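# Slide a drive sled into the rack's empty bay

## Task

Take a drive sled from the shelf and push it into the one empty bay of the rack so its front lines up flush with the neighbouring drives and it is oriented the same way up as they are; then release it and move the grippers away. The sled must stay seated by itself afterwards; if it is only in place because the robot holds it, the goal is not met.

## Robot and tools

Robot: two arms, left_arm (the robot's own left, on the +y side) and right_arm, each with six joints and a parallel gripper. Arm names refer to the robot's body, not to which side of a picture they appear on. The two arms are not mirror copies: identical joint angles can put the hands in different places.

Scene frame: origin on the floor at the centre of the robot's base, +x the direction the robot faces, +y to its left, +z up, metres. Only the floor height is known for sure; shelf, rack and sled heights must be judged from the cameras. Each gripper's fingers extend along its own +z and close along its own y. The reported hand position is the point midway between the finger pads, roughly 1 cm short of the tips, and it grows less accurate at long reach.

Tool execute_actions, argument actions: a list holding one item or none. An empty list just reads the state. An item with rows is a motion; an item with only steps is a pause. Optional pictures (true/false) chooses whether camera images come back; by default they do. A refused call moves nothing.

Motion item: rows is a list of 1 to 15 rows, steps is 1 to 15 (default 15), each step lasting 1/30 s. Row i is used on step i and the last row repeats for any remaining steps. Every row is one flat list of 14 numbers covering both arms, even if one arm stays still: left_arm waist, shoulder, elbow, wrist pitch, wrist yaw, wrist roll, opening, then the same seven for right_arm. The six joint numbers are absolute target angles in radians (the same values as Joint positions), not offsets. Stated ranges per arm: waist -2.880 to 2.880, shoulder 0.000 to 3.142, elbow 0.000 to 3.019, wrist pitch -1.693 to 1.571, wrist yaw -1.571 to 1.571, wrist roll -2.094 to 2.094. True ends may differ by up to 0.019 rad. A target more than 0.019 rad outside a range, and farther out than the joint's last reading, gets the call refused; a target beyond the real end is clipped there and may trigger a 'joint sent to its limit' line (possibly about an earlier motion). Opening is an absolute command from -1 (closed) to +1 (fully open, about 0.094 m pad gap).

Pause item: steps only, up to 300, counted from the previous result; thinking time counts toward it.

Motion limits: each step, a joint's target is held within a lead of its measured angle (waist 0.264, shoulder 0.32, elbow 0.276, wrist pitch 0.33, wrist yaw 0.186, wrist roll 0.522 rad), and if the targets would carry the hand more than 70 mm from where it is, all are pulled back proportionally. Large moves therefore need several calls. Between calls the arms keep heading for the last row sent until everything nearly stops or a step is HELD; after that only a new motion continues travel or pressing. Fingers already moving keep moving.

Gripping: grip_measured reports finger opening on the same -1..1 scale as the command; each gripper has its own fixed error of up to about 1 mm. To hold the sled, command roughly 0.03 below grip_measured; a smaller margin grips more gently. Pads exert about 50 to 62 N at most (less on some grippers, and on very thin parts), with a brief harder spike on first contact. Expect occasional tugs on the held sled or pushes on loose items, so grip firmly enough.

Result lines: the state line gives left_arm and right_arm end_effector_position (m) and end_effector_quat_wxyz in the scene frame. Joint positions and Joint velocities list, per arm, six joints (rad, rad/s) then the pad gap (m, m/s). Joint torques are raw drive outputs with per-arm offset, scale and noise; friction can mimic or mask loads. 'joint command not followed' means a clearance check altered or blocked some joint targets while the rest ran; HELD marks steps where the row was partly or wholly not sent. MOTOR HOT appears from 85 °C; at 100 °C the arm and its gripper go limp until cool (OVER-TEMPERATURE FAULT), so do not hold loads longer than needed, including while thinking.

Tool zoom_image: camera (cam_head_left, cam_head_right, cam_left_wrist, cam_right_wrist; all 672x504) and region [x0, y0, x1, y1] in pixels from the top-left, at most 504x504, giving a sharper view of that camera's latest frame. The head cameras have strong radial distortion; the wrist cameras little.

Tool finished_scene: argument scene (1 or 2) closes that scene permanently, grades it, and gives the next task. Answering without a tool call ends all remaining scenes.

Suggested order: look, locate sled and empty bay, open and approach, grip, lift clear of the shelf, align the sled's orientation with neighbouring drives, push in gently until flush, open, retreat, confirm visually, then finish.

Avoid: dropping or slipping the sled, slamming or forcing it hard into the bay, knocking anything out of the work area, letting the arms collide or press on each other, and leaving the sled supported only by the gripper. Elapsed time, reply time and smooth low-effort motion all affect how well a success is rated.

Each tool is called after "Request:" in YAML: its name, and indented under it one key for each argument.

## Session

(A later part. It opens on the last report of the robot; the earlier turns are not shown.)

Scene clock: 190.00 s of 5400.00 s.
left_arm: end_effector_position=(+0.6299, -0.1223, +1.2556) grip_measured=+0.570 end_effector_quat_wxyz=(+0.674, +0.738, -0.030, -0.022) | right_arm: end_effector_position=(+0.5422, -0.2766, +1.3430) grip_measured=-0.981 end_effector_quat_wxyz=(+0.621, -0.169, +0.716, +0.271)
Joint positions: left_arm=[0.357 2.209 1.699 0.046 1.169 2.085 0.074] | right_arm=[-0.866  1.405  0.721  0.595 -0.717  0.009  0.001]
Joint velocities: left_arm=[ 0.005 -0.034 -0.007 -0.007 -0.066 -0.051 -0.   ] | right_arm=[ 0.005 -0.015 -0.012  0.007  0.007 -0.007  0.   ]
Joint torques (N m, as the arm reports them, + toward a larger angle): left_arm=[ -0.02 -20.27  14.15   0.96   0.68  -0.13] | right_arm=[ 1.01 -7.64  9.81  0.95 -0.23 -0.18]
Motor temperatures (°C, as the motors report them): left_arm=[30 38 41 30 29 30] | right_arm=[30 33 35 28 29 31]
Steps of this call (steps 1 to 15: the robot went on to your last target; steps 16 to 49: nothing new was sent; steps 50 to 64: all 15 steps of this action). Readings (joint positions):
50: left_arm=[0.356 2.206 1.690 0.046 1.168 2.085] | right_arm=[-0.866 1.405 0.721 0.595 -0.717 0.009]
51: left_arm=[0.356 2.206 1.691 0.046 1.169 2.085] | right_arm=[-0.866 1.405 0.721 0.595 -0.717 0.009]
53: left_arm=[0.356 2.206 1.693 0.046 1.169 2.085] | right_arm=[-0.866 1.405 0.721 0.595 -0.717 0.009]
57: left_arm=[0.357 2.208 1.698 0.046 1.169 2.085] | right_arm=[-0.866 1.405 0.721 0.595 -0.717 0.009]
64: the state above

Request:
execute_actions:
  actions: []

Request:
zoom_image:
  camera: "cam_right_wrist"
  region: [270, 130, 390, 240]

Request:
zoom_image:
  camera: "cam_head_right"
  region: [320, 80, 400, 140]

Request:
zoom_image:
  camera: "cam_head_left"
  region: [380, 80, 460, 140]

Scene clock: 190.83 s of 5400.00 s.
left_arm: end_effector_position=(+0.6299, -0.1223, +1.2556) grip_measured=+0.570 end_effector_quat_wxyz=(+0.674, +0.738, -0.030, -0.022) | right_arm: end_effector_position=(+0.5422, -0.2766, +1.3430) grip_measured=-0.981 end_effector_quat_wxyz=(+0.621, -0.169, +0.716, +0.271)
Joint positions: left_arm=[0.357 2.209 1.699 0.046 1.169 2.085 0.074] | right_arm=[-0.866  1.405  0.721  0.595 -0.717  0.009  0.001]
Joint velocities: left_arm=[ 0.005 -0.005 -0.012 -0.012 -0.007  0.051  0.001] | right_arm=[-0.005  0.005 -0.012  0.007  0.007  0.022  0.001]
Joint torques (N m, as the arm reports them, + toward a larger angle): left_arm=[ -0.2  -20.67  14.12   1.09   0.74  -0.14] | right_arm=[ 1.01 -7.65  9.81  0.96 -0.23 -0.19]
Motor temperatures (°C, as the motors report them): left_arm=[30 38 41 30 29 30] | right_arm=[30 33 35 28 29 31]
Steps of this call (steps 1 to 15: the robot went on to your last target; steps 16 to 25: nothing new was sent). Readings (joint positions):
1: left_arm=[0.357 2.209 1.699 0.046 1.169 2.085] | right_arm=[-0.866 1.405 0.721 0.595 -0.717 0.009]
2: left_arm=[0.357 2.209 1.699 0.046 1.169 2.085] | right_arm=[-0.866 1.405 0.721 0.595 -0.717 0.009]
4: left_arm=[0.357 2.209 1.699 0.046 1.169 2.085] | right_arm=[-0.866 1.405 0.721 0.595 -0.717 0.009]
8: left_arm=[0.357 2.209 1.699 0.046 1.169 2.085] | right_arm=[-0.866 1.405 0.721 0.595 -0.717 0.009]
25: the state above
All arms were judged still, so your last target was given up. Only a new action makes them travel on or press farther. Fingers that are still opening or closing keep moving.

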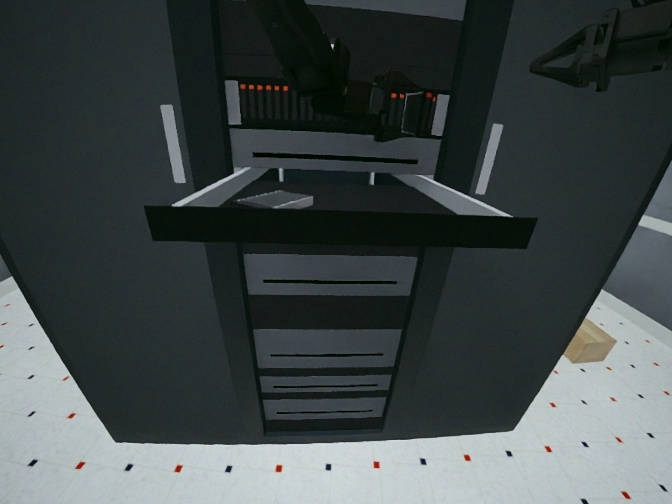

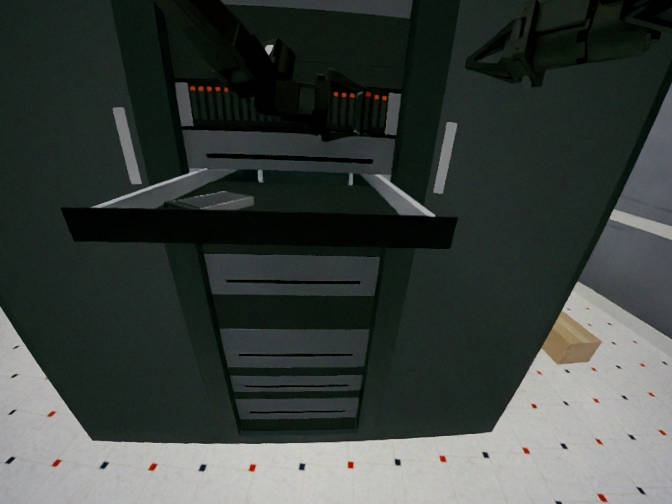

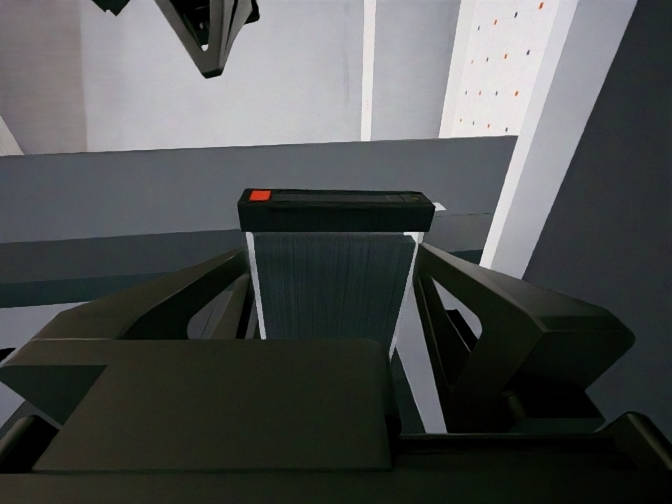

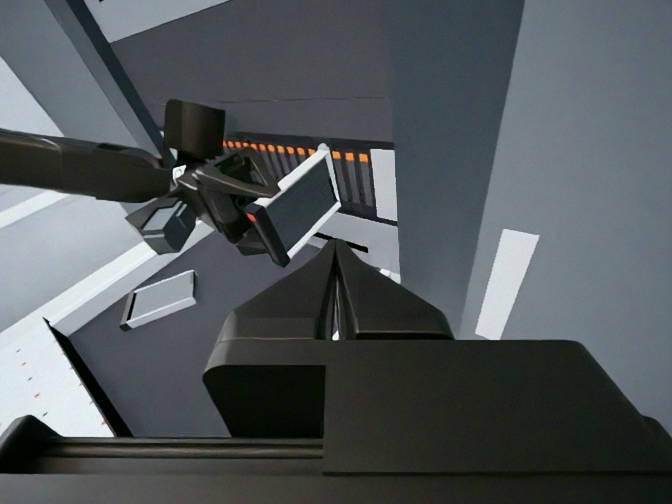

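Region (270, 130, 390, 240) of cam_right_wrist's 672x504 image, scaled by 4.200, with more detail than that image has; it fills the top 462 rows of this view, and the rest is white.

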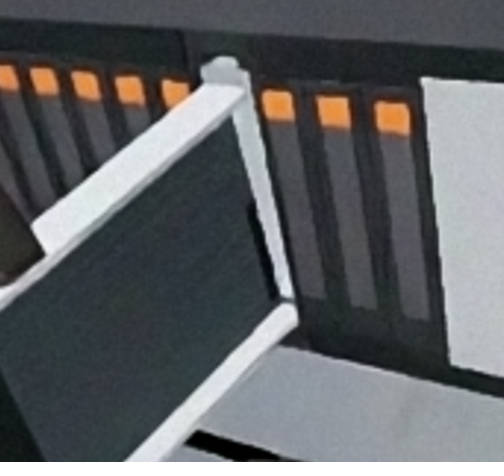

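Region (320, 80, 400, 140) of cam_head_right's 672x504 image, scaled by 6.300, with more detail than that image has; it fills the top 378 rows of this view, and the rest is white.

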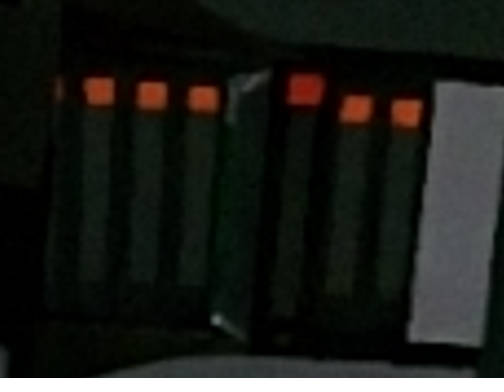

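Region (380, 80, 460, 140) of cam_head_left's 672x504 image, scaled by 6.300, with more detail than that image has; it fills the top 378 rows of this view, and the rest is white.

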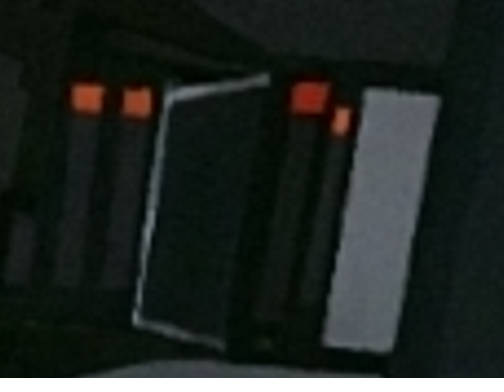

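Request:
execute_actions:
  actions:
    - {"rows": [[0.36,2.212,1.772,0.035,1.174,2.085,0.5,-0.856,1.41,0.75,0.58,-0.72,0.0,-1.0],[0.357,2.212,1.772,0.035,1.174,2.085,0.5,-0.856,1.41,0.75,0.58,-0.72,0.0,-1.0],[0.354,2.212,1.772,0.035,1.174,2.085,0.5,-0.856,1.41,0.75,0.58,-0.72,0.0,-1.0],[0.352,2.212,1.772,0.035,1.174,2.085,0.5,-0.856,1.41,0.75,0.58,-0.72,0.0,-1.0],[0.35,2.212,1.772,0.035,1.174,2.085,0.5,-0.856,1.41,0.75,0.58,-0.72,0.0,-1.0],[0.348,2.212,1.772,0.035,1.174,2.085,0.5,-0.856,1.41,0.75,0.58,-0.72,0.0,-1.0],[0.346,2.212,1.772,0.035,1.174,2.085,0.5,-0.856,1.41,0.75,0.58,-0.72,0.0,-1.0],[0.344,2.212,1.772,0.035,1.174,2.085,0.5,-0.856,1.41,0.75,0.58,-0.72,0.0,-1.0],[0.342,2.212,1.772,0.035,1.174,2.085,0.5,-0.856,1.41,0.75,0.58,-0.72,0.0,-1.0],[0.34,2.212,1.772,0.035,1.174,2.085,0.5,-0.856,1.41,0.75,0.58,-0.72,0.0,-1.0]], "steps": 15}
  pictures: false

Scene clock: 199.37 s of 5400.00 s.
left_arm: end_effector_position=(+0.6294, -0.1239, +1.2561) grip_measured=+0.570 end_effector_quat_wxyz=(+0.674, +0.738, -0.031, -0.022) | right_arm: end_effector_position=(+0.5422, -0.2766, +1.3430) grip_measured=-0.981 end_effector_quat_wxyz=(+0.621, -0.169, +0.716, +0.271)
Joint positions: left_arm=[0.354 2.21  1.701 0.046 1.169 2.085 0.074] | right_arm=[-0.866  1.405  0.721  0.595 -0.717  0.009  0.001]
Joint velocities: left_arm=[-0.005 -0.024 -0.002  0.007  0.007  0.037 -0.   ] | right_arm=[ 0.005 -0.024 -0.007 -0.017 -0.066 -0.022  0.001]
Joint torques (N m, as the arm reports them, + toward a larger angle): left_arm=[ -2.37 -21.25  13.08   1.17   0.7   -0.16] | right_arm=[ 1.06 -7.68  9.82  0.93 -0.23 -0.19]
Motor temperatures (°C, as the motors report them): left_arm=[30 38 43 30 29 30] | right_arm=[30 33 36 28 29 31]
Steps of this call (steps 1 to 90: nothing new was sent; then 5.03 s passed at rest; steps 91 to 105: all 15 steps of this action). Readings (joint positions):
91: left_arm=[0.357 2.209 1.699 0.046 1.169 2.085] | right_arm=[-0.866 1.405 0.721 0.595 -0.717 0.009]
92: left_arm=[0.356 2.209 1.699 0.046 1.169 2.085] | right_arm=[-0.866 1.405 0.721 0.595 -0.717 0.009]
94: left_arm=[0.356 2.209 1.699 0.046 1.169 2.085] | right_arm=[-0.866 1.405 0.721 0.595 -0.717 0.009]
98: left_arm=[0.356 2.209 1.699 0.046 1.169 2.085] | right_arm=[-0.866 1.405 0.721 0.595 -0.717 0.009]
105: the state above

Request:
execute_actions:
  actions:
    - {"rows": [[0.348,2.213,1.778,0.033,1.174,2.085,0.5,-0.856,1.41,0.75,0.58,-0.72,0.0,-1.0],[0.35,2.214,1.784,0.032,1.174,2.085,0.5,-0.856,1.41,0.75,0.58,-0.72,0.0,-1.0],[0.352,2.216,1.79,0.03,1.174,2.085,0.5,-0.856,1.41,0.75,0.58,-0.72,0.0,-1.0],[0.354,2.218,1.795,0.03,1.174,2.085,0.5,-0.856,1.41,0.75,0.58,-0.72,0.0,-1.0]], "steps": 15}
  pictures: false

Scene clock: 200.67 s of 5400.00 s.
left_arm: end_effector_position=(+0.6298, -0.1241, +1.2561) grip_measured=+0.570 end_effector_quat_wxyz=(+0.674, +0.738, -0.031, -0.022) | right_arm: end_effector_position=(+0.5422, -0.2766, +1.3430) grip_measured=-0.981 end_effector_quat_wxyz=(+0.621, -0.169, +0.716, +0.271)
Joint positions: left_arm=[0.354 2.211 1.702 0.046 1.169 2.085 0.074] | right_arm=[-0.866  1.405  0.721  0.595 -0.717  0.009  0.001]
Joint velocities: left_arm=[-0.005 -0.005 -0.007 -0.012 -0.007 -0.022  0.   ] | right_arm=[ 0.005 -0.015 -0.012 -0.007  0.037 -0.066 -0.001]
Joint torques (N m, as the arm reports them, + toward a larger angle): left_arm=[ -1.19 -20.87  14.41   0.93   0.73  -0.14] | right_arm=[ 1.03 -7.64  9.82  0.95 -0.24 -0.19]
Motor temperatures (°C, as the motors report them): left_arm=[30 38 43 30 29 30] | right_arm=[30 33 36 28 29 31]
Steps of this call (steps 1 to 15: the robot went on to your last target; steps 16 to 24: nothing new was sent; steps 25 to 39: all 15 steps of this action). Readings (joint positions):
25: left_arm=[0.354 2.210 1.701 0.046 1.169 2.085] | right_arm=[-0.866 1.405 0.721 0.595 -0.717 0.009]
26: left_arm=[0.354 2.210 1.701 0.046 1.169 2.085] | right_arm=[-0.866 1.405 0.721 0.595 -0.717 0.009]
28: left_arm=[0.354 2.211 1.702 0.046 1.169 2.085] | right_arm=[-0.866 1.405 0.721 0.595 -0.717 0.009]
32: left_arm=[0.354 2.211 1.702 0.046 1.169 2.085] | right_arm=[-0.866 1.405 0.721 0.595 -0.717 0.009]
39: the state above

Request:
execute_actions:
  actions:
    - {"rows": [[0.358,2.214,1.775,0.035,1.174,2.085,0.5,-0.856,1.41,0.75,0.58,-0.72,0.0,-1.0],[0.361,2.214,1.775,0.035,1.174,2.085,0.5,-0.856,1.41,0.75,0.58,-0.72,0.0,-1.0],[0.364,2.214,1.775,0.035,1.174,2.085,0.5,-0.856,1.41,0.75,0.58,-0.72,0.0,-1.0],[0.367,2.214,1.775,0.035,1.174,2.085,0.5,-0.856,1.41,0.75,0.58,-0.72,0.0,-1.0],[0.37,2.214,1.775,0.035,1.174,2.085,0.5,-0.856,1.41,0.75,0.58,-0.72,0.0,-1.0],[0.373,2.214,1.775,0.035,1.174,2.085,0.5,-0.856,1.41,0.75,0.58,-0.72,0.0,-1.0],[0.376,2.214,1.775,0.035,1.174,2.085,0.5,-0.856,1.41,0.75,0.58,-0.72,0.0,-1.0],[0.379,2.214,1.775,0.035,1.174,2.085,0.5,-0.856,1.41,0.75,0.58,-0.72,0.0,-1.0],[0.382,2.214,1.775,0.035,1.174,2.085,0.5,-0.856,1.41,0.75,0.58,-0.72,0.0,-1.0],[0.385,2.214,1.775,0.035,1.174,2.085,0.5,-0.856,1.41,0.75,0.58,-0.72,0.0,-1.0]], "steps": 15}
  pictures: false

Scene clock: 202.67 s of 5400.00 s.
left_arm: end_effector_position=(+0.6300, -0.1238, +1.2561) grip_measured=+0.570 end_effector_quat_wxyz=(+0.674, +0.738, -0.031, -0.021) | right_arm: end_effector_position=(+0.5422, -0.2766, +1.3430) grip_measured=-0.981 end_effector_quat_wxyz=(+0.621, -0.169, +0.716, +0.271)
Joint positions: left_arm=[0.355 2.211 1.702 0.046 1.169 2.085 0.074] | right_arm=[-0.866  1.405  0.721  0.595 -0.717  0.009  0.001]
Joint velocities: left_arm=[-0.034 -0.015  0.002 -0.007 -0.007 -0.095  0.   ] | right_arm=[-0.005  0.005 -0.007 -0.012 -0.037 -0.007 -0.   ]
Joint torques (N m, as the arm reports them, + toward a larger angle): left_arm=[  0.67 -20.88  13.17   1.15   0.7   -0.19] | right_arm=[ 1.04 -7.67  9.8   0.96 -0.24 -0.18]
Motor temperatures (°C, as the motors report them): left_arm=[30 38 44 30 29 30] | right_arm=[30 33 36 28 29 31]
Steps of this call (steps 1 to 15: the robot went on to your last target; steps 16 to 45: nothing new was sent; steps 46 to 60: all 15 steps of this action). Readings (joint positions):
46: left_arm=[0.354 2.211 1.702 0.046 1.169 2.085] | right_arm=[-0.866 1.405 0.721 0.595 -0.717 0.009]
47: left_arm=[0.354 2.211 1.702 0.046 1.169 2.085] | right_arm=[-0.866 1.405 0.721 0.595 -0.717 0.009]
49: left_arm=[0.354 2.211 1.702 0.046 1.169 2.085] | right_arm=[-0.866 1.405 0.721 0.595 -0.717 0.009]
53: left_arm=[0.354 2.211 1.702 0.046 1.169 2.085] | right_arm=[-0.866 1.405 0.721 0.595 -0.717 0.009]
60: the state above

Request:
execute_actions:
  actions:
    - {"rows": [[0.356,2.19,1.72,0.04,1.172,2.085,0.5,-0.856,1.41,0.75,0.58,-0.72,0.0,-1.0],[0.356,2.18,1.70,0.04,1.172,2.085,0.5,-0.856,1.41,0.75,0.58,-0.72,0.0,-1.0],[0.356,2.177,1.695,0.04,1.172,2.085,0.5,-0.856,1.41,0.75,0.58,-0.72,0.0,-1.0],[0.356,2.175,1.69,0.04,1.172,2.085,0.5,-0.856,1.41,0.75,0.58,-0.72,0.0,-1.0],[0.356,2.173,1.686,0.04,1.172,2.085,0.5,-0.856,1.41,0.75,0.58,-0.72,0.0,-1.0],[0.356,2.171,1.682,0.04,1.172,2.085,0.5,-0.856,1.41,0.75,0.58,-0.72,0.0,-1.0],[0.356,2.17,1.679,0.04,1.172,2.085,0.5,-0.856,1.41,0.75,0.58,-0.72,0.0,-1.0]], "steps": 15}
  pictures: false

Scene clock: 206.17 s of 5400.00 s.
left_arm: end_effector_position=(+0.6213, -0.1203, +1.2501) grip_measured=+0.570 end_effector_quat_wxyz=(+0.671, +0.741, -0.025, -0.030) | right_arm: end_effector_position=(+0.5422, -0.2766, +1.3430) grip_measured=-0.981 end_effector_quat_wxyz=(+0.621, -0.169, +0.716, +0.271)
Joint positions: left_arm=[0.355 2.198 1.667 0.046 1.169 2.085 0.074] | right_arm=[-0.866  1.405  0.721  0.595 -0.717  0.009  0.001]
Joint velocities: left_arm=[ 0.005 -0.015 -0.012  0.007 -0.051 -0.007 -0.001] | right_arm=[-0.005 -0.015 -0.002 -0.002  0.022 -0.022  0.001]
Joint torques (N m, as the arm reports them, + toward a larger angle): left_arm=[ -1.12 -23.14   8.74   1.32   0.59  -0.15] | right_arm=[ 1.04 -7.57  9.81  0.98 -0.23 -0.18]
Motor temperatures (°C, as the motors report them): left_arm=[30 38 44 30 29 30] | right_arm=[30 33 36 28 29 31]
Steps of this call (steps 1 to 15: the robot went on to your last target; steps 16 to 90: nothing new was sent; steps 91 to 105: all 15 steps of this action). Readings (joint positions):
91: left_arm=[0.354 2.211 1.701 0.046 1.169 2.085] | right_arm=[-0.866 1.405 0.721 0.595 -0.717 0.009]
92: left_arm=[0.354 2.211 1.700 0.046 1.169 2.085] | right_arm=[-0.866 1.405 0.721 0.595 -0.717 0.009]
94: left_arm=[0.355 2.208 1.695 0.046 1.169 2.085] | right_arm=[-0.866 1.405 0.721 0.595 -0.717 0.009]
98: left_arm=[0.355 2.199 1.680 0.046 1.169 2.085] | right_arm=[-0.866 1.405 0.721 0.595 -0.717 0.009]
105: the state above

Request:
execute_actions:
  actions:
    - {"rows": [[0.36,2.185,1.70,0.04,1.172,2.085,0.5,-0.856,1.41,0.75,0.58,-0.72,0.0,-1.0],[0.362,2.195,1.72,0.04,1.172,2.085,0.5,-0.856,1.41,0.75,0.58,-0.72,0.0,-1.0],[0.364,2.197,1.73,0.04,1.172,2.085,0.5,-0.856,1.41,0.75,0.58,-0.72,0.0,-1.0],[0.365,2.197,1.735,0.04,1.172,2.085,0.5,-0.856,1.41,0.75,0.58,-0.72,0.0,-1.0],[0.366,2.197,1.74,0.04,1.172,2.085,0.5,-0.856,1.41,0.75,0.58,-0.72,0.0,-1.0]], "steps": 15}
  pictures: false

Scene clock: 208.80 s of 5400.00 s.
left_arm: end_effector_position=(+0.6251, -0.1200, +1.2545) grip_measured=+0.570 end_effector_quat_wxyz=(+0.672, +0.739, -0.027, -0.025) | right_arm: end_effector_position=(+0.5422, -0.2766, +1.3430) grip_measured=-0.981 end_effector_quat_wxyz=(+0.621, -0.169, +0.716, +0.271)
Joint positions: left_arm=[0.357 2.198 1.678 0.046 1.169 2.085 0.074] | right_arm=[-0.866  1.405  0.721  0.595 -0.717  0.009  0.001]
Joint velocities: left_arm=[ 0.005 -0.005  0.007 -0.022  0.007 -0.007 -0.   ] | right_arm=[-0.015 -0.024 -0.012 -0.012 -0.022 -0.022  0.   ]
Joint torques (N m, as the arm reports them, + toward a larger angle): left_arm=[ -0.85 -21.83  12.27   1.3    0.64  -0.14] | right_arm=[ 1.05 -7.66  9.79  0.96 -0.24 -0.18]
Motor temperatures (°C, as the motors report them): left_arm=[30 38 43 30 29 30] | right_arm=[30 33 36 28 29 31]
Steps of this call (steps 1 to 15: the robot went on to your last target; steps 16 to 64: nothing new was sent; steps 65 to 79: all 15 steps of this action). Readings (joint positions):
65: left_arm=[0.355 2.198 1.667 0.046 1.169 2.085] | right_arm=[-0.866 1.405 0.721 0.595 -0.717 0.009]
66: left_arm=[0.355 2.198 1.667 0.046 1.169 2.085] | right_arm=[-0.866 1.405 0.721 0.595 -0.717 0.009]
68: left_arm=[0.355 2.198 1.667 0.046 1.169 2.085] | right_arm=[-0.866 1.405 0.721 0.595 -0.717 0.009]
72: left_arm=[0.356 2.198 1.675 0.046 1.169 2.085] | right_arm=[-0.866 1.405 0.721 0.595 -0.717 0.009]
79: the state above

Request:
execute_actions:
  actions:
    - {"rows": [[0.367,2.198,1.743,0.033,1.174,2.085,0.5,-0.856,1.41,0.75,0.58,-0.72,0.0,-1.0],[0.368,2.198,1.746,0.031,1.175,2.085,0.5,-0.856,1.41,0.75,0.58,-0.72,0.0,-1.0],[0.369,2.2,1.75,0.029,1.176,2.085,0.5,-0.856,1.41,0.75,0.58,-0.72,0.0,-1.0],[0.37,2.202,1.754,0.027,1.176,2.085,0.5,-0.856,1.41,0.75,0.58,-0.72,0.0,-1.0],[0.37,2.204,1.759,0.025,1.177,2.085,0.5,-0.856,1.41,0.75,0.58,-0.72,0.0,-1.0],[0.371,2.206,1.763,0.023,1.178,2.085,0.5,-0.856,1.41,0.75,0.58,-0.72,0.0,-1.0],[0.372,2.208,1.767,0.021,1.178,2.085,0.5,-0.856,1.41,0.75,0.58,-0.72,0.0,-1.0],[0.372,2.21,1.772,0.018,1.179,2.085,0.5,-0.856,1.41,0.75,0.58,-0.72,0.0,-1.0],[0.373,2.212,1.776,0.016,1.18,2.085,0.5,-0.856,1.41,0.75,0.58,-0.72,0.0,-1.0],[0.374,2.214,1.78,0.014,1.18,2.085,0.5,-0.856,1.41,0.75,0.58,-0.72,0.0,-1.0],[0.374,2.216,1.785,0.012,1.181,2.085,0.5,-0.856,1.41,0.75,0.58,-0.72,0.0,-1.0],[0.375,2.218,1.789,0.01,1.182,2.085,0.5,-0.856,1.41,0.75,0.58,-0.72,0.0,-1.0]], "steps": 15}
  pictures: false

Scene clock: 210.97 s of 5400.00 s.
left_arm: end_effector_position=(+0.6264, -0.1212, +1.2549) grip_measured=+0.570 end_effector_quat_wxyz=(+0.674, +0.738, -0.029, -0.033) | right_arm: end_effector_position=(+0.5422, -0.2766, +1.3430) grip_measured=-0.981 end_effector_quat_wxyz=(+0.621, -0.169, +0.716, +0.271)
Joint positions: left_arm=[0.358 2.208 1.696 0.029 1.184 2.085 0.074] | right_arm=[-0.866  1.405  0.721  0.595 -0.717  0.009  0.001]
Joint velocities: left_arm=[-0.024 -0.015 -0.012 -0.002  0.037 -0.037 -0.001] | right_arm=[-0.005 -0.005 -0.007 -0.002 -0.022 -0.037  0.   ]
Joint torques (N m, as the arm reports them, + toward a larger angle): left_arm=[ -0.09 -20.27  14.45   0.84   0.45  -0.12] | right_arm=[ 1.04 -7.64  9.82  0.95 -0.23 -0.19]
Motor temperatures (°C, as the motors report them): left_arm=[30 38 43 30 29 30] | right_arm=[30 33 36 28 29 31]
Steps of this call (steps 1 to 15: the robot went on to your last target; steps 16 to 50: nothing new was sent; steps 51 to 65: all 15 steps of this action). Readings (joint positions):
51: left_arm=[0.357 2.198 1.678 0.046 1.169 2.085] | right_arm=[-0.866 1.405 0.721 0.595 -0.717 0.009]
52: left_arm=[0.357 2.198 1.678 0.046 1.169 2.085] | right_arm=[-0.866 1.405 0.721 0.595 -0.717 0.009]
54: left_arm=[0.358 2.200 1.681 0.043 1.171 2.085] | right_arm=[-0.866 1.405 0.721 0.595 -0.717 0.009]
58: left_arm=[0.358 2.205 1.692 0.033 1.181 2.085] | right_arm=[-0.866 1.405 0.721 0.595 -0.717 0.009]
65: the state above

Request:
execute_actions:
  actions:
    - {"rows": [[0.362,2.19,1.72,0.04,1.172,2.085,0.5,-0.856,1.41,0.75,0.58,-0.72,0.0,-1.0],[0.362,2.178,1.705,0.05,1.168,2.085,0.5,-0.856,1.41,0.75,0.58,-0.72,0.0,-1.0],[0.362,2.172,1.70,0.06,1.165,2.085,0.5,-0.856,1.41,0.75,0.58,-0.72,0.0,-1.0],[0.362,2.168,1.697,0.07,1.163,2.085,0.5,-0.856,1.41,0.75,0.58,-0.72,0.0,-1.0],[0.362,2.164,1.694,0.076,1.163,2.085,0.5,-0.856,1.41,0.75,0.58,-0.72,0.0,-1.0],[0.362,2.16,1.692,0.078,1.163,2.085,0.5,-0.856,1.41,0.75,0.58,-0.72,0.0,-1.0]], "steps": 15}

Scene clock: 213.57 s of 5400.00 s.
left_arm: end_effector_position=(+0.6253, -0.1207, +1.2522) grip_measured=+0.570 end_effector_quat_wxyz=(+0.671, +0.740, -0.025, -0.026) | right_arm: end_effector_position=(+0.5422, -0.2766, +1.3430) grip_measured=-0.981 end_effector_quat_wxyz=(+0.621, -0.169, +0.716, +0.271)
Joint positions: left_arm=[0.356 2.202 1.68  0.042 1.166 2.085 0.074] | right_arm=[-0.866  1.405  0.721  0.595 -0.717  0.009  0.001]
Joint velocities: left_arm=[ 0.005  0.005 -0.007 -0.012  0.022  0.007 -0.001] | right_arm=[-0.005 -0.005 -0.017 -0.002  0.051  0.051  0.   ]
Joint torques (N m, as the arm reports them, + toward a larger angle): left_arm=[ -1.31 -24.59   8.6    2.89   0.34  -0.15] | right_arm=[ 0.98 -7.64  9.82  0.95 -0.24 -0.18]
Motor temperatures (°C, as the motors report them): left_arm=[30 39 44 30 29 30] | right_arm=[30 33 36 28 29 31]
Steps of this call (steps 1 to 15: the robot went on to your last target; steps 16 to 63: nothing new was sent; steps 64 to 78: all 15 steps of this action). Readings (joint positions):
64: left_arm=[0.357 2.208 1.696 0.029 1.182 2.085] | right_arm=[-0.866 1.405 0.721 0.595 -0.717 0.009]
65: left_arm=[0.357 2.208 1.695 0.029 1.181 2.085] | right_arm=[-0.866 1.405 0.721 0.595 -0.717 0.009]
67: left_arm=[0.356 2.206 1.691 0.030 1.176 2.085] | right_arm=[-0.866 1.405 0.721 0.595 -0.717 0.009]
71: left_arm=[0.356 2.203 1.681 0.040 1.166 2.085] | right_arm=[-0.866 1.405 0.721 0.595 -0.717 0.009]
78: the state above

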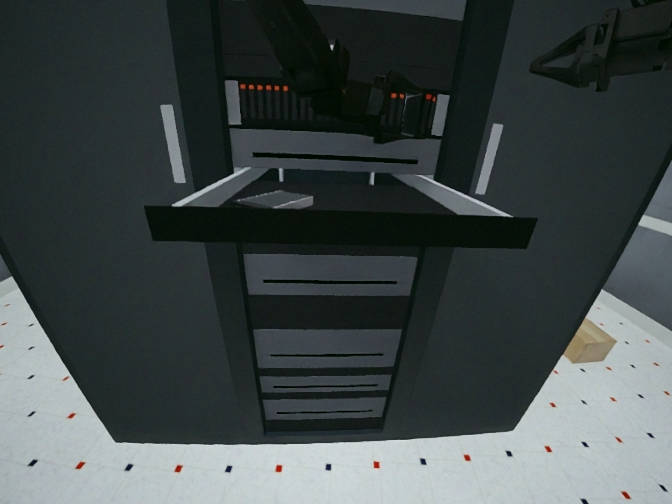

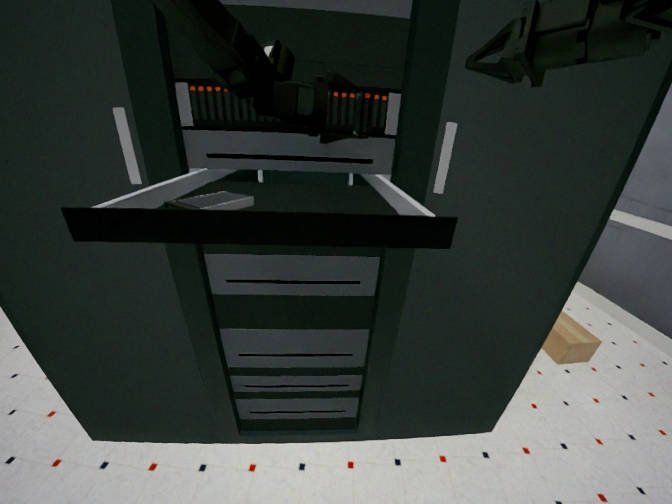

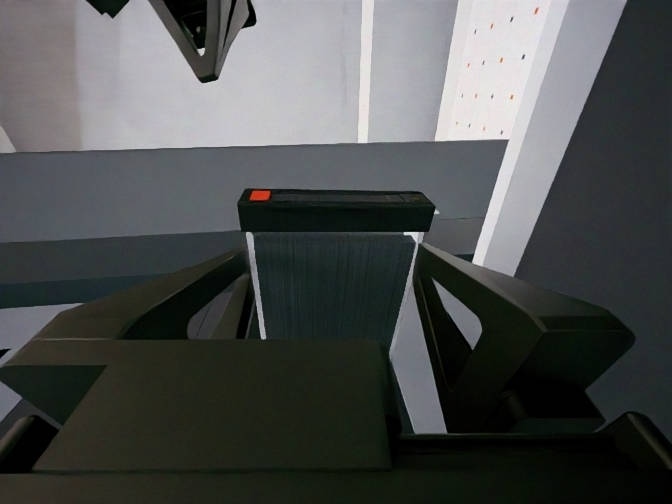

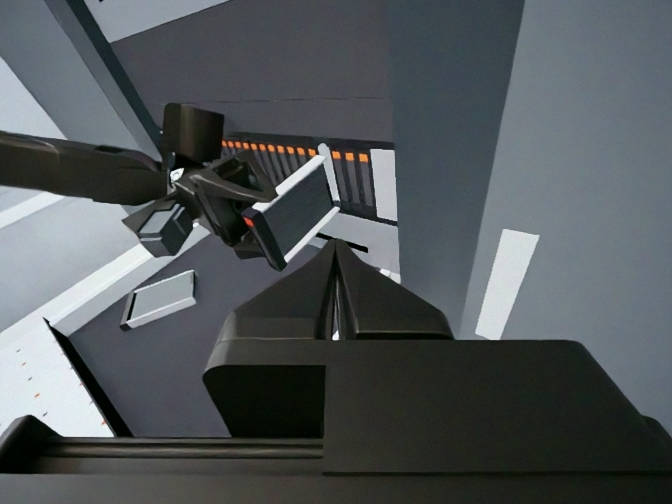

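Request:
execute_actions:
  actions:
    - {"rows": [[0.362,2.158,1.688,0.08,1.165,2.085,0.5,-0.856,1.41,0.75,0.58,-0.72,0.0,-1.0],[0.362,2.156,1.684,0.083,1.165,2.085,0.5,-0.856,1.41,0.75,0.58,-0.72,0.0,-1.0],[0.362,2.154,1.68,0.086,1.165,2.085,0.5,-0.856,1.41,0.75,0.58,-0.72,0.0,-1.0],[0.362,2.152,1.676,0.089,1.165,2.085,0.5,-0.856,1.41,0.75,0.58,-0.72,0.0,-1.0],[0.362,2.15,1.672,0.092,1.165,2.085,0.5,-0.856,1.41,0.75,0.58,-0.72,0.0,-1.0]], "steps": 15}
  pictures: false

Scene clock: 214.70 s of 5400.00 s.
left_arm: end_effector_position=(+0.6222, -0.1188, +1.2562) grip_measured=+0.570 end_effector_quat_wxyz=(+0.673, +0.739, -0.028, -0.022) | right_arm: end_effector_position=(+0.5422, -0.2766, +1.3430) grip_measured=-0.981 end_effector_quat_wxyz=(+0.621, -0.169, +0.716, +0.271)
Joint positions: left_arm=[0.356 2.188 1.662 0.059 1.166 2.085 0.074] | right_arm=[-0.866  1.405  0.721  0.595 -0.717  0.009  0.001]
Joint velocities: left_arm=[-0.005 -0.015 -0.017 -0.012 -0.007  0.066  0.   ] | right_arm=[ 0.005 -0.005 -0.002 -0.007 -0.007  0.037 -0.001]
Joint torques (N m, as the arm reports them, + toward a larger angle): left_arm=[ -0.89 -23.6    8.69   2.63   0.46  -0.15] | right_arm=[ 1.01 -7.63  9.8   0.95 -0.23 -0.18]
Motor temperatures (°C, as the motors report them): left_arm=[30 39 43 30 29 30] | right_arm=[30 33 36 28 29 31]
Steps of this call (steps 1 to 15: the robot went on to your last target; steps 16 to 19: nothing new was sent; steps 20 to 34: all 15 steps of this action). Readings (joint positions):
20: left_arm=[0.356 2.202 1.680 0.042 1.166 2.085] | right_arm=[-0.866 1.405 0.721 0.595 -0.717 0.009]
21: left_arm=[0.356 2.201 1.678 0.044 1.166 2.085] | right_arm=[-0.866 1.405 0.721 0.595 -0.717 0.009]
23: left_arm=[0.356 2.198 1.672 0.050 1.166 2.085] | right_arm=[-0.866 1.405 0.721 0.595 -0.717 0.009]
27: left_arm=[0.356 2.190 1.662 0.057 1.166 2.085] | right_arm=[-0.866 1.405 0.721 0.595 -0.717 0.009]
34: the state above

Request:
execute_actions:
  actions:
    - {"rows": [[0.364,2.17,1.70,0.07,1.17,2.085,0.5,-0.856,1.41,0.75,0.58,-0.72,0.0,-1.0],[0.365,2.184,1.718,0.05,1.172,2.085,0.5,-0.856,1.41,0.75,0.58,-0.72,0.0,-1.0],[0.366,2.186,1.724,0.045,1.172,2.085,0.5,-0.856,1.41,0.75,0.58,-0.72,0.0,-1.0],[0.367,2.187,1.728,0.043,1.172,2.085,0.5,-0.856,1.41,0.75,0.58,-0.72,0.0,-1.0],[0.367,2.188,1.732,0.041,1.172,2.085,0.5,-0.856,1.41,0.75,0.58,-0.72,0.0,-1.0],[0.368,2.19,1.736,0.039,1.173,2.085,0.5,-0.856,1.41,0.75,0.58,-0.72,0.0,-1.0],[0.368,2.192,1.74,0.037,1.173,2.085,0.5,-0.856,1.41,0.75,0.58,-0.72,0.0,-1.0]], "steps": 15}
  pictures: false

Scene clock: 216.67 s of 5400.00 s.
left_arm: end_effector_position=(+0.6251, -0.1185, +1.2585) grip_measured=+0.570 end_effector_quat_wxyz=(+0.674, +0.738, -0.029, -0.022) | right_arm: end_effector_position=(+0.5422, -0.2766, +1.3430) grip_measured=-0.981 end_effector_quat_wxyz=(+0.621, -0.169, +0.716, +0.271)
Joint positions: left_arm=[0.358 2.191 1.674 0.05  1.169 2.085 0.074] | right_arm=[-0.866  1.405  0.721  0.595 -0.717  0.009  0.001]
Joint velocities: left_arm=[ 0.005 -0.015 -0.017  0.007 -0.022 -0.007  0.001] | right_arm=[ 0.005  0.005 -0.002 -0.002 -0.007 -0.007 -0.001]
Joint torques (N m, as the arm reports them, + toward a larger angle): left_arm=[ -0.58 -21.11  12.76   1.08   0.63  -0.15] | right_arm=[ 0.96 -7.59  9.79  0.96 -0.23 -0.18]
Motor temperatures (°C, as the motors report them): left_arm=[30 39 43 30 29 30] | right_arm=[30 33 36 28 29 31]
Steps of this call (steps 1 to 15: the robot went on to your last target; steps 16 to 44: nothing new was sent; steps 45 to 59: all 15 steps of this action). Readings (joint positions):
45: left_arm=[0.356 2.188 1.662 0.059 1.166 2.085] | right_arm=[-0.866 1.405 0.721 0.595 -0.717 0.009]
46: left_arm=[0.356 2.188 1.662 0.059 1.166 2.085] | right_arm=[-0.866 1.405 0.721 0.595 -0.717 0.009]
48: left_arm=[0.357 2.188 1.662 0.059 1.166 2.085] | right_arm=[-0.866 1.405 0.721 0.595 -0.717 0.009]
52: left_arm=[0.358 2.190 1.672 0.053 1.166 2.085] | right_arm=[-0.866 1.405 0.721 0.595 -0.717 0.009]
59: the state above

Request:
execute_actions:
  actions: []

Request:
zoom_image:
  camera: "cam_right_wrist"
  region: [270, 130, 390, 240]

Request:
zoom_image:
  camera: "cam_head_right"
  region: [320, 80, 400, 140]

Request:
zoom_image:
  camera: "cam_head_left"
  region: [380, 80, 460, 140]

Scene clock: 217.37 s of 5400.00 s.
left_arm: end_effector_position=(+0.6251, -0.1185, +1.2585) grip_measured=+0.570 end_effector_quat_wxyz=(+0.674, +0.738, -0.029, -0.022) | right_arm: end_effector_position=(+0.5422, -0.2766, +1.3430) grip_measured=-0.981 end_effector_quat_wxyz=(+0.621, -0.169, +0.716, +0.271)
Joint positions: left_arm=[0.358 2.191 1.674 0.05  1.169 2.085 0.074] | right_arm=[-0.866  1.405  0.721  0.595 -0.717  0.009  0.001]
Joint velocities: left_arm=[-0.005 -0.005 -0.002  0.002 -0.037  0.022  0.001] | right_arm=[-0.005 -0.015  0.017  0.007  0.051  0.066 -0.   ]
Joint torques (N m, as the arm reports them, + toward a larger angle): left_arm=[ -1.08 -20.83  12.61   1.17   0.66  -0.14] | right_arm=[ 1.03 -7.67  9.82  0.95 -0.23 -0.19]
Motor temperatures (°C, as the motors report them): left_arm=[30 39 43 30 29 30] | right_arm=[30 33 36 28 29 31]
Steps of this call (steps 1 to 15: the robot went on to your last target; steps 16 to 21: nothing new was sent). Readings (joint positions):
1: left_arm=[0.358 2.191 1.674 0.050 1.169 2.085] | right_arm=[-0.866 1.405 0.721 0.595 -0.717 0.009]
2: left_arm=[0.358 2.191 1.674 0.050 1.169 2.085] | right_arm=[-0.866 1.405 0.721 0.595 -0.717 0.009]
4: left_arm=[0.358 2.191 1.674 0.050 1.169 2.085] | right_arm=[-0.866 1.405 0.721 0.595 -0.717 0.009]
8: left_arm=[0.358 2.191 1.674 0.050 1.169 2.085] | right_arm=[-0.866 1.405 0.721 0.595 -0.717 0.009]
21: the state above
All arms were judged still, so your last target was given up. Only a new action makes them travel on or press farther. Fingers that are still opening or closing keep moving.

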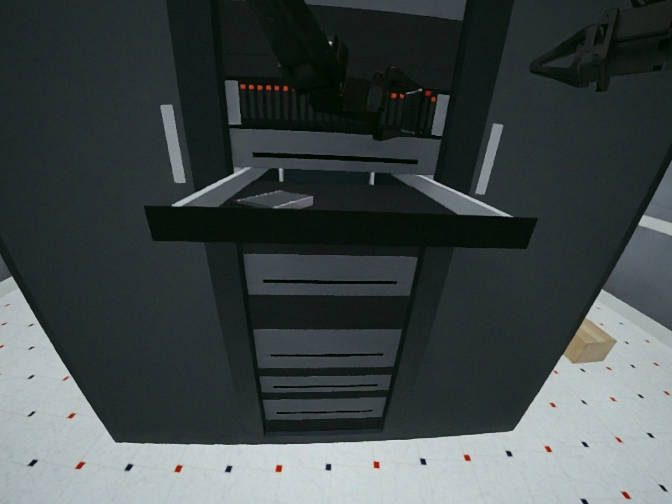

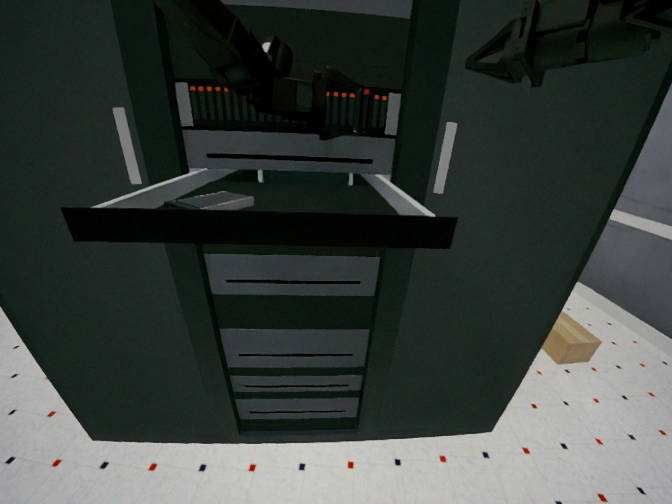

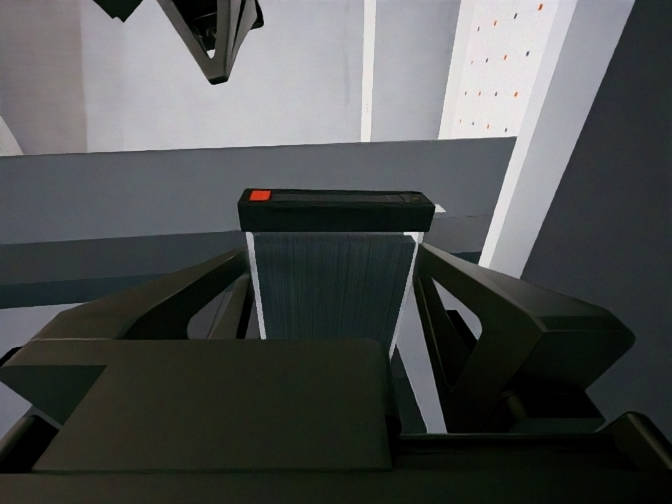

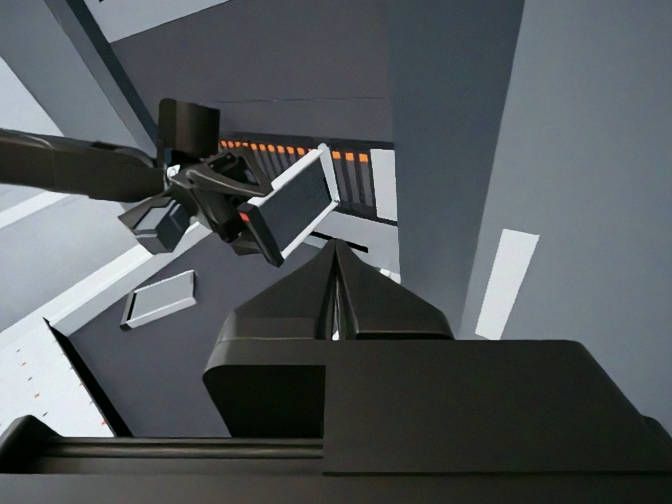

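Region (270, 130, 390, 240) of cam_right_wrist's 672x504 image, scaled by 4.200, with more detail than that image has; it fills the top 462 rows of this view, and the rest is white.

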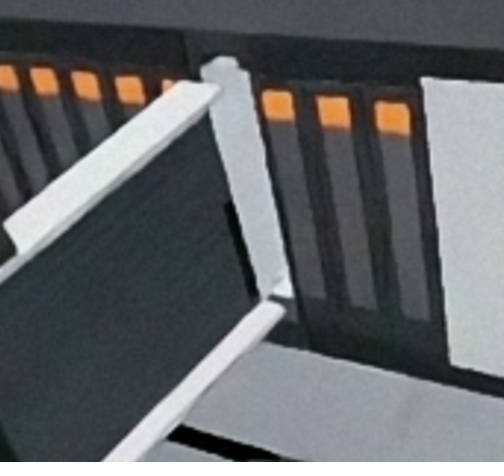

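Region (320, 80, 400, 140) of cam_head_right's 672x504 image, scaled by 6.300, with more detail than that image has; it fills the top 378 rows of this view, and the rest is white.

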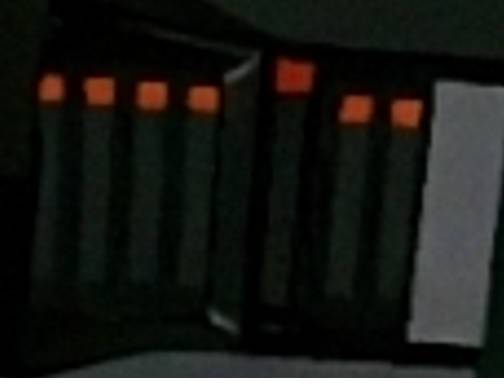

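Region (380, 80, 460, 140) of cam_head_left's 672x504 image, scaled by 6.300, with more detail than that image has; it fills the top 378 rows of this view, and the rest is white.

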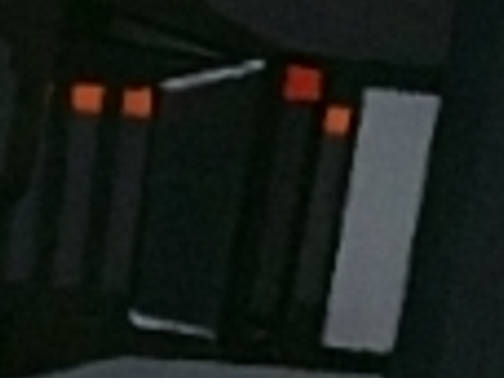

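Request:
zoom_image:
  camera: "cam_left_wrist"
  region: [210, 170, 470, 365]

Region (210, 170, 470, 365) of cam_left_wrist's 672x504 image, scaled by 1.938, with more detail than that image has; it fills the top 378 rows of this view, and the rest is white.

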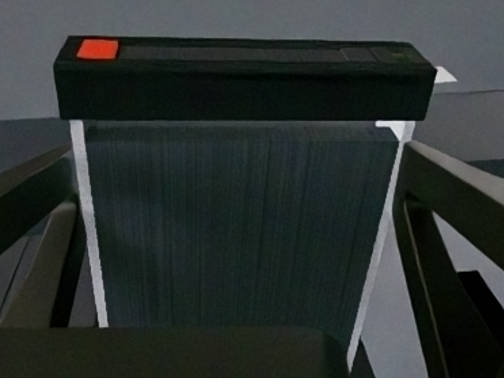

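Request:
execute_actions:
  actions:
    - {"rows": [[0.358,2.18,1.72,0.045,1.17,2.07,0.5,-0.856,1.41,0.75,0.58,-0.72,0.0,-1.0],[0.354,2.17,1.72,0.045,1.17,2.06,0.5,-0.856,1.41,0.75,0.58,-0.72,0.0,-1.0],[0.351,2.162,1.72,0.045,1.17,2.05,0.5,-0.856,1.41,0.75,0.58,-0.72,0.0,-1.0],[0.349,2.158,1.72,0.045,1.17,2.04,0.5,-0.856,1.41,0.75,0.58,-0.72,0.0,-1.0],[0.347,2.155,1.72,0.045,1.17,2.03,0.5,-0.856,1.41,0.75,0.58,-0.72,0.0,-1.0],[0.347,2.153,1.72,0.045,1.17,2.02,0.5,-0.856,1.41,0.75,0.58,-0.72,0.0,-1.0],[0.347,2.153,1.72,0.045,1.17,2.012,0.5,-0.856,1.41,0.75,0.58,-0.72,0.0,-1.0]], "steps": 15}

Scene clock: 229.30 s of 5400.00 s.
left_arm: end_effector_position=(+0.6251, -0.1185, +1.2585) grip_measured=+0.570 end_effector_quat_wxyz=(+0.673, +0.739, -0.008, -0.041) | right_arm: end_effector_position=(+0.5422, -0.2766, +1.3430) grip_measured=-0.981 end_effector_quat_wxyz=(+0.621, -0.169, +0.716, +0.271)
Joint positions: left_arm=[0.358 2.191 1.674 0.05  1.169 2.03  0.074] | right_arm=[-0.866  1.405  0.721  0.595 -0.717  0.009  0.001]
Joint velocities: left_arm=[-0.005 -0.005  0.002  0.002 -0.022 -0.066  0.   ] | right_arm=[-0.005  0.005 -0.002 -0.027  0.022 -0.081 -0.001]
Joint torques (N m, as the arm reports them, + toward a larger angle): left_arm=[ -2.65 -24.41  11.19   1.33   0.54  -0.25] | right_arm=[ 1.01 -7.73  9.83  0.95 -0.23 -0.18]
Motor temperatures (°C, as the motors report them): left_arm=[30 39 44 30 29 30] | right_arm=[30 34 36 28 29 31]
Steps of this call (steps 1 to 90: nothing new was sent; then 8.43 s passed at rest; steps 91 to 105: all 15 steps of this action). Readings (joint positions):
91: left_arm=[0.358 2.191 1.674 0.050 1.169 2.085] | right_arm=[-0.866 1.405 0.721 0.595 -0.717 0.009]
92: left_arm=[0.358 2.191 1.674 0.050 1.169 2.083] | right_arm=[-0.866 1.405 0.721 0.595 -0.717 0.009]
94: left_arm=[0.358 2.191 1.674 0.050 1.169 2.075] | right_arm=[-0.866 1.405 0.721 0.595 -0.717 0.009]
98: left_arm=[0.358 2.191 1.674 0.050 1.169 2.049] | right_arm=[-0.866 1.405 0.721 0.595 -0.717 0.009]
105: the state above

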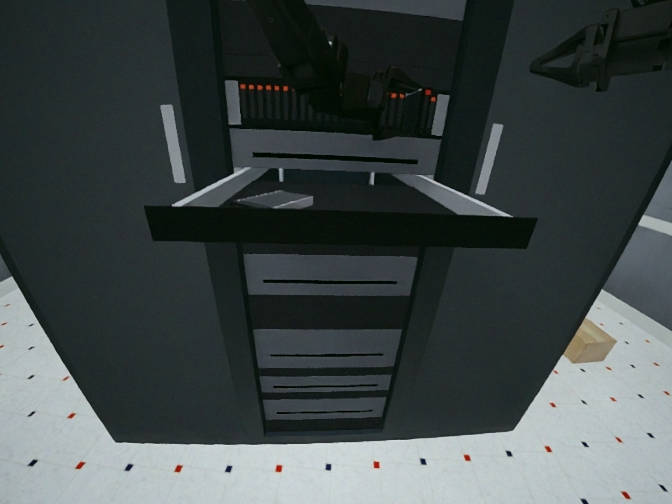

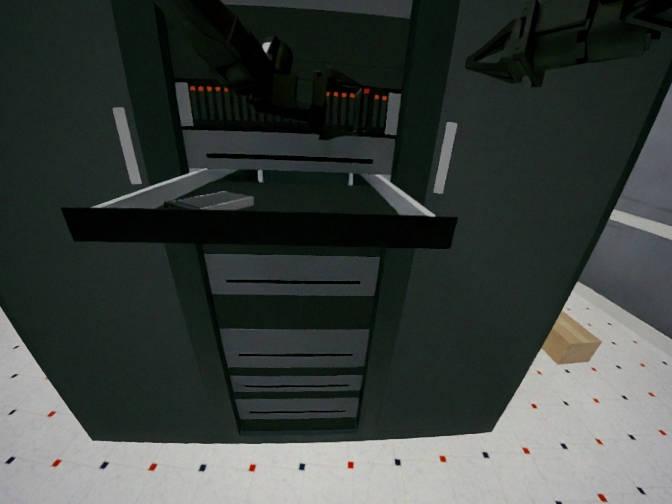

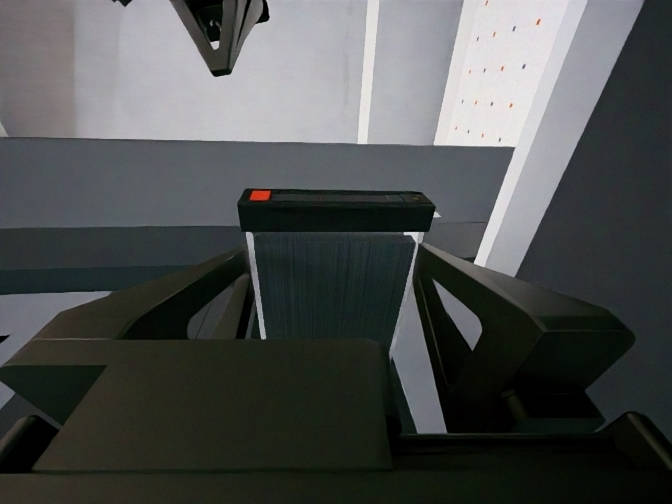

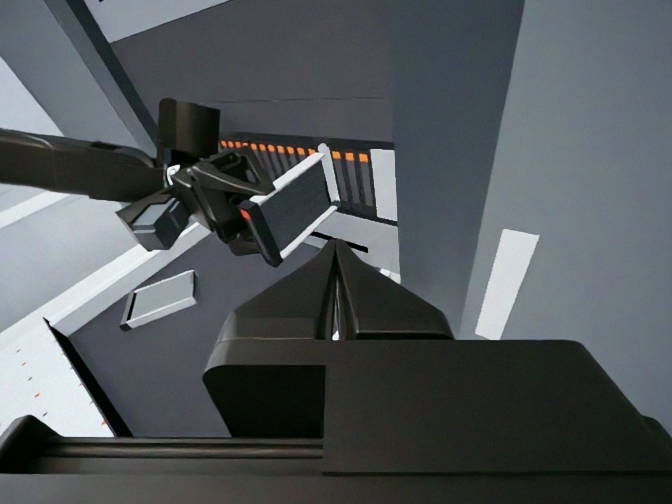

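Request:
execute_actions:
  actions:
    - {"rows": [[0.345,2.151,1.72,0.045,1.17,2.012,0.5,-0.856,1.41,0.75,0.58,-0.72,0.0,-1.0],[0.343,2.149,1.72,0.045,1.17,2.012,0.5,-0.856,1.41,0.75,0.58,-0.72,0.0,-1.0],[0.341,2.147,1.72,0.045,1.17,2.012,0.5,-0.856,1.41,0.75,0.58,-0.72,0.0,-1.0],[0.34,2.146,1.72,0.045,1.17,2.012,0.5,-0.856,1.41,0.75,0.58,-0.72,0.0,-1.0]], "steps": 15}
  pictures: false

Scene clock: 230.73 s of 5400.00 s.
left_arm: end_effector_position=(+0.6221, -0.1225, +1.2644) grip_measured=+0.570 end_effector_quat_wxyz=(+0.674, +0.738, -0.011, -0.042) | right_arm: end_effector_position=(+0.5422, -0.2766, +1.3430) grip_measured=-0.981 end_effector_quat_wxyz=(+0.621, -0.169, +0.716, +0.271)
Joint positions: left_arm=[0.351 2.184 1.674 0.05  1.169 2.025 0.074] | right_arm=[-0.866  1.405  0.721  0.595 -0.717  0.009  0.001]
Joint velocities: left_arm=[-0.015  0.005 -0.002 -0.002 -0.007 -0.007 -0.   ] | right_arm=[ 0.005  0.005 -0.002 -0.022  0.037  0.095 -0.   ]
Joint torques (N m, as the arm reports them, + toward a larger angle): left_arm=[ -1.67 -23.81  11.34   1.33   0.5   -0.23] | right_arm=[ 1.01 -7.66  9.83  0.95 -0.23 -0.19]
Motor temperatures (°C, as the motors report them): left_arm=[30 39 44 30 29 30] | right_arm=[30 34 36 28 29 31]
Steps of this call (steps 1 to 15: the robot went on to your last target; steps 16 to 28: nothing new was sent; steps 29 to 43: all 15 steps of this action). Readings (joint positions):
29: left_arm=[0.358 2.191 1.674 0.050 1.169 2.025] | right_arm=[-0.866 1.405 0.721 0.595 -0.717 0.009]
30: left_arm=[0.358 2.191 1.674 0.050 1.169 2.025] | right_arm=[-0.866 1.405 0.721 0.595 -0.717 0.009]
32: left_arm=[0.358 2.190 1.674 0.050 1.169 2.025] | right_arm=[-0.866 1.405 0.721 0.595 -0.717 0.009]
36: left_arm=[0.355 2.187 1.674 0.050 1.169 2.025] | right_arm=[-0.866 1.405 0.721 0.595 -0.717 0.009]
43: the state above


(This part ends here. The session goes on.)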